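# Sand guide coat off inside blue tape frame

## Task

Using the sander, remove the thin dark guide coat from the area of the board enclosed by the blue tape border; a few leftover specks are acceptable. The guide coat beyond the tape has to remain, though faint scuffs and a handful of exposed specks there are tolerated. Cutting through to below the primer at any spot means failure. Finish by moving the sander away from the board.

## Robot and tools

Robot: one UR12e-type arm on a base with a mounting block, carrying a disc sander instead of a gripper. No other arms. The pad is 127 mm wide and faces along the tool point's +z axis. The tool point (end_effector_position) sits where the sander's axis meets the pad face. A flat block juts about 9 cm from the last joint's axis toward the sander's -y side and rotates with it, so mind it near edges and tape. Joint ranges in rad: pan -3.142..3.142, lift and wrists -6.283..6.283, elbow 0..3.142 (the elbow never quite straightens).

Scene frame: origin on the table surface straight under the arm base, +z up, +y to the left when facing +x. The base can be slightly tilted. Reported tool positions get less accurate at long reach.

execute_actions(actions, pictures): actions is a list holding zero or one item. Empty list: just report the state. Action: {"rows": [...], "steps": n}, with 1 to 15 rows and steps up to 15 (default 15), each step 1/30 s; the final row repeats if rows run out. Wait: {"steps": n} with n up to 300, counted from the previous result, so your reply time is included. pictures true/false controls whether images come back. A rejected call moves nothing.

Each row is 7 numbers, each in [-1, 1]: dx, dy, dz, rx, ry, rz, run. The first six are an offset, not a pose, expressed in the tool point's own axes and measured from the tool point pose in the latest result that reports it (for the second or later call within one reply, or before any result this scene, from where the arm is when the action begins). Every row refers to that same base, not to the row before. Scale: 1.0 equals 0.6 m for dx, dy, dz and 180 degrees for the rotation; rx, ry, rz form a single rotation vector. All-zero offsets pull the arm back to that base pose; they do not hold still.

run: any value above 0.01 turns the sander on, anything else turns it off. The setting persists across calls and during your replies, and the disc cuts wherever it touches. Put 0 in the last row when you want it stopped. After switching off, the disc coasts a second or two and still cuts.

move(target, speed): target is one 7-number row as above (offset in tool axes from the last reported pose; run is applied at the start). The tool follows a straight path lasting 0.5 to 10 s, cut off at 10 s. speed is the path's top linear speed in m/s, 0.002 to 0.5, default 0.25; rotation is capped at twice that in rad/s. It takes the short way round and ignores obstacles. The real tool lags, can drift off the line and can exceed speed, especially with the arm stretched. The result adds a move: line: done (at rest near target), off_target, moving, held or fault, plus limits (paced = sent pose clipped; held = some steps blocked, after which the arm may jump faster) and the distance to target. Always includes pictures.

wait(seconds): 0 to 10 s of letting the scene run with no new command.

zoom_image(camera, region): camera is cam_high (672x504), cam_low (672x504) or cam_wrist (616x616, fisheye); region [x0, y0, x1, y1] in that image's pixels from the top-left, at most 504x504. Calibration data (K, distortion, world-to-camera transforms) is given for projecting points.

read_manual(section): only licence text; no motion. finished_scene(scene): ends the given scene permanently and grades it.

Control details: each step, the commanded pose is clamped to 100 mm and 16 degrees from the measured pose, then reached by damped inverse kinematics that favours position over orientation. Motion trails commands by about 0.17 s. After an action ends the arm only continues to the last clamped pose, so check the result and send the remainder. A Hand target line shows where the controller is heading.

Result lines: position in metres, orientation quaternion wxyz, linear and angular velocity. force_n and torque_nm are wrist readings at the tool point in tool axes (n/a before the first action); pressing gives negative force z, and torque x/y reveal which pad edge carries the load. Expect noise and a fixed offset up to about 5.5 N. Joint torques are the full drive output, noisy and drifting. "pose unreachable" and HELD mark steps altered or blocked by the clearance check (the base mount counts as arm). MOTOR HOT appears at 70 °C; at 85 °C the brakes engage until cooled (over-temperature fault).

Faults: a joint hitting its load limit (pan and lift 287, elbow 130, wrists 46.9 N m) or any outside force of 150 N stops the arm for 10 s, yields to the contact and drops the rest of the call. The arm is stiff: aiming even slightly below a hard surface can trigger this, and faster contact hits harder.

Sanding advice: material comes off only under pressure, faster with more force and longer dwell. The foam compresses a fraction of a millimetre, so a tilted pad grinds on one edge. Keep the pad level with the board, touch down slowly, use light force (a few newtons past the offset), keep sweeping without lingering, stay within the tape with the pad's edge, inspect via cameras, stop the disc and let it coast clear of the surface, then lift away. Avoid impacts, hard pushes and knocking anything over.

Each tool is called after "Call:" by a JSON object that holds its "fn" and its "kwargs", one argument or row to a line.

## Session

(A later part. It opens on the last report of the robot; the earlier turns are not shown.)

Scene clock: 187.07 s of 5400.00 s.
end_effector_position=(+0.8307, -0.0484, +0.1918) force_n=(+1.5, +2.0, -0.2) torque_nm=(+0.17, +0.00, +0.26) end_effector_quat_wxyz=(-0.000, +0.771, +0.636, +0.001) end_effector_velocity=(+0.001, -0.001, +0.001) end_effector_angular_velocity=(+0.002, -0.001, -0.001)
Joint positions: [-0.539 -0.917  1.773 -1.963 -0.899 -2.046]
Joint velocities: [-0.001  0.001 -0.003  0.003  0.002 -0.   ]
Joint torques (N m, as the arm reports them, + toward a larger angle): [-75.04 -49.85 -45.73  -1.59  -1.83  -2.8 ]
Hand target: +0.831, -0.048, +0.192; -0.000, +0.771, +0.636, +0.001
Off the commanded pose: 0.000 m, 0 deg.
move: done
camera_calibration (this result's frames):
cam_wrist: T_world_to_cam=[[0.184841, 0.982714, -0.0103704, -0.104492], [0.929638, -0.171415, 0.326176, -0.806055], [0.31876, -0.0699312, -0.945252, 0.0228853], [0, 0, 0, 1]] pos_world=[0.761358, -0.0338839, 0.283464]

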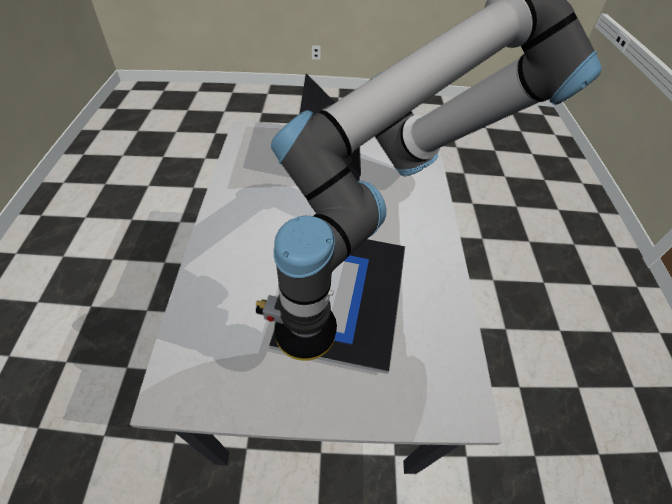

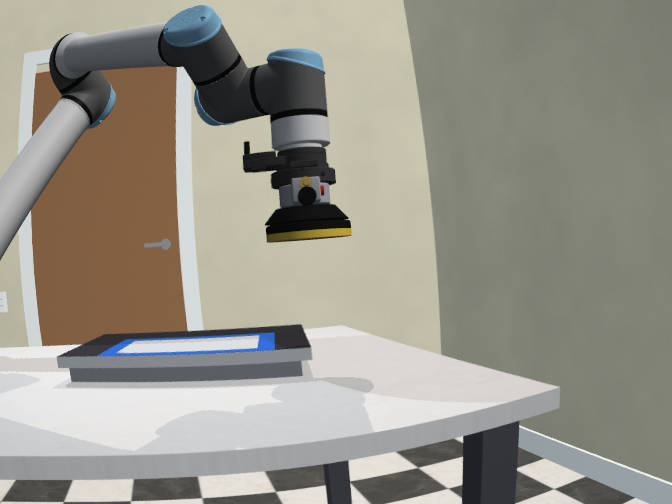

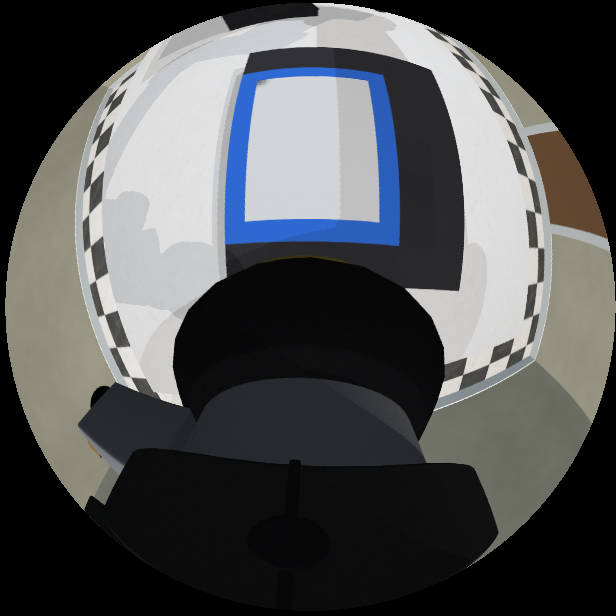

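Only a speck is left. I'll lift further clear.

Call:
{"fn": "move", "kwargs": {
  "target": [0.3,0,-0.2,0,0,0,0],
  "speed": 0.3
}}

Call:
{"fn": "finished_scene", "kwargs": {
  "scene": 1
}}

Scene clock: 191.67 s of 5400.00 s.
end_effector_position=(+0.8648, +0.1281, +0.3119) force_n=(+1.4, -0.1, +7.7) torque_nm=(-0.10, -0.03, +0.31) end_effector_quat_wxyz=(-0.000, +0.771, +0.636, +0.001) end_effector_velocity=(-0.000, +0.001, +0.000) end_effector_angular_velocity=(-0.000, +0.002, +0.001)
Joint positions: [-0.481 -1.104  1.631 -1.676 -0.874 -1.979]
Joint velocities: [ 0.001 -0.001 -0.001  0.003 -0.001 -0.001]
Joint torques (N m, as the arm reports them, + toward a larger angle): [-53.67 -59.49 -48.37  -0.99   1.54   2.64]
Hand target: +0.865, +0.128, +0.312; -0.000, +0.771, +0.636, +0.001
Off the commanded pose: 0.000 m, 0 deg.
move: done
camera_calibration (this result's frames):
cam_wrist: T_world_to_cam=[[0.184874, 0.982708, -0.0103042, -0.283091], [0.92964, -0.17147, 0.326141, -0.846632], [0.318734, -0.0698741, -0.945265, 0.137894], [0, 0, 0, 1]] pos_world=[0.795447, 0.142659, 0.403551]

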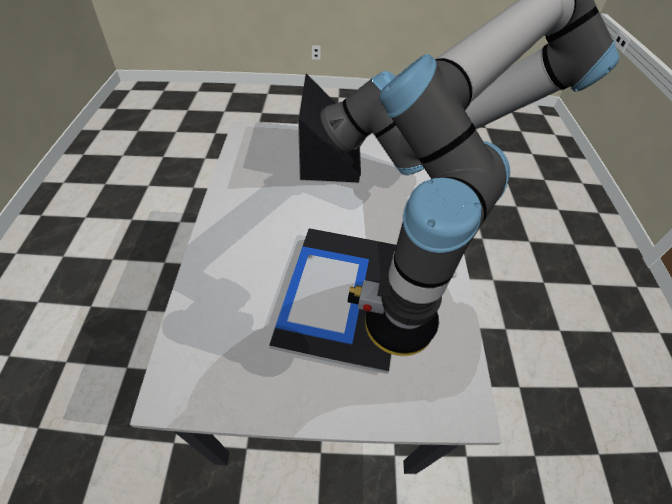

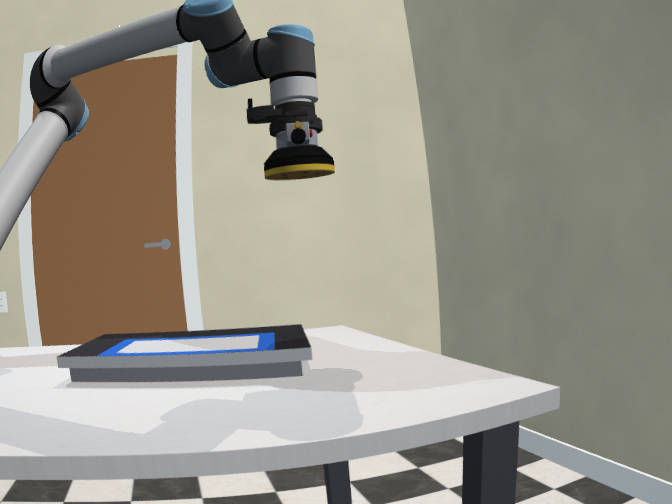

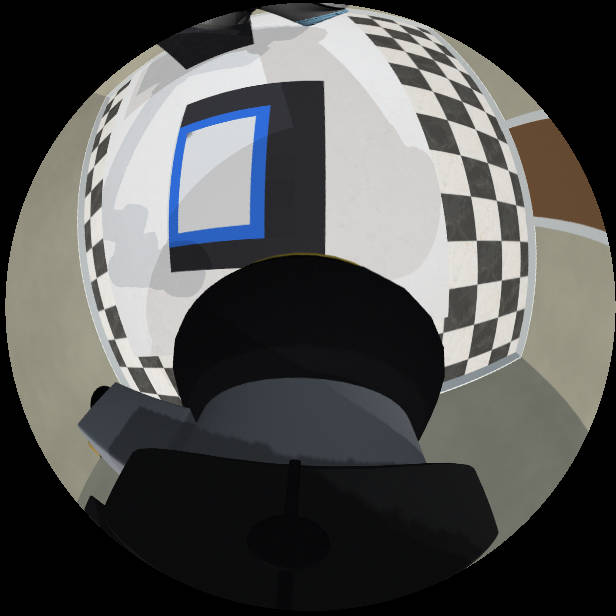

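The scene is finished: the task was done.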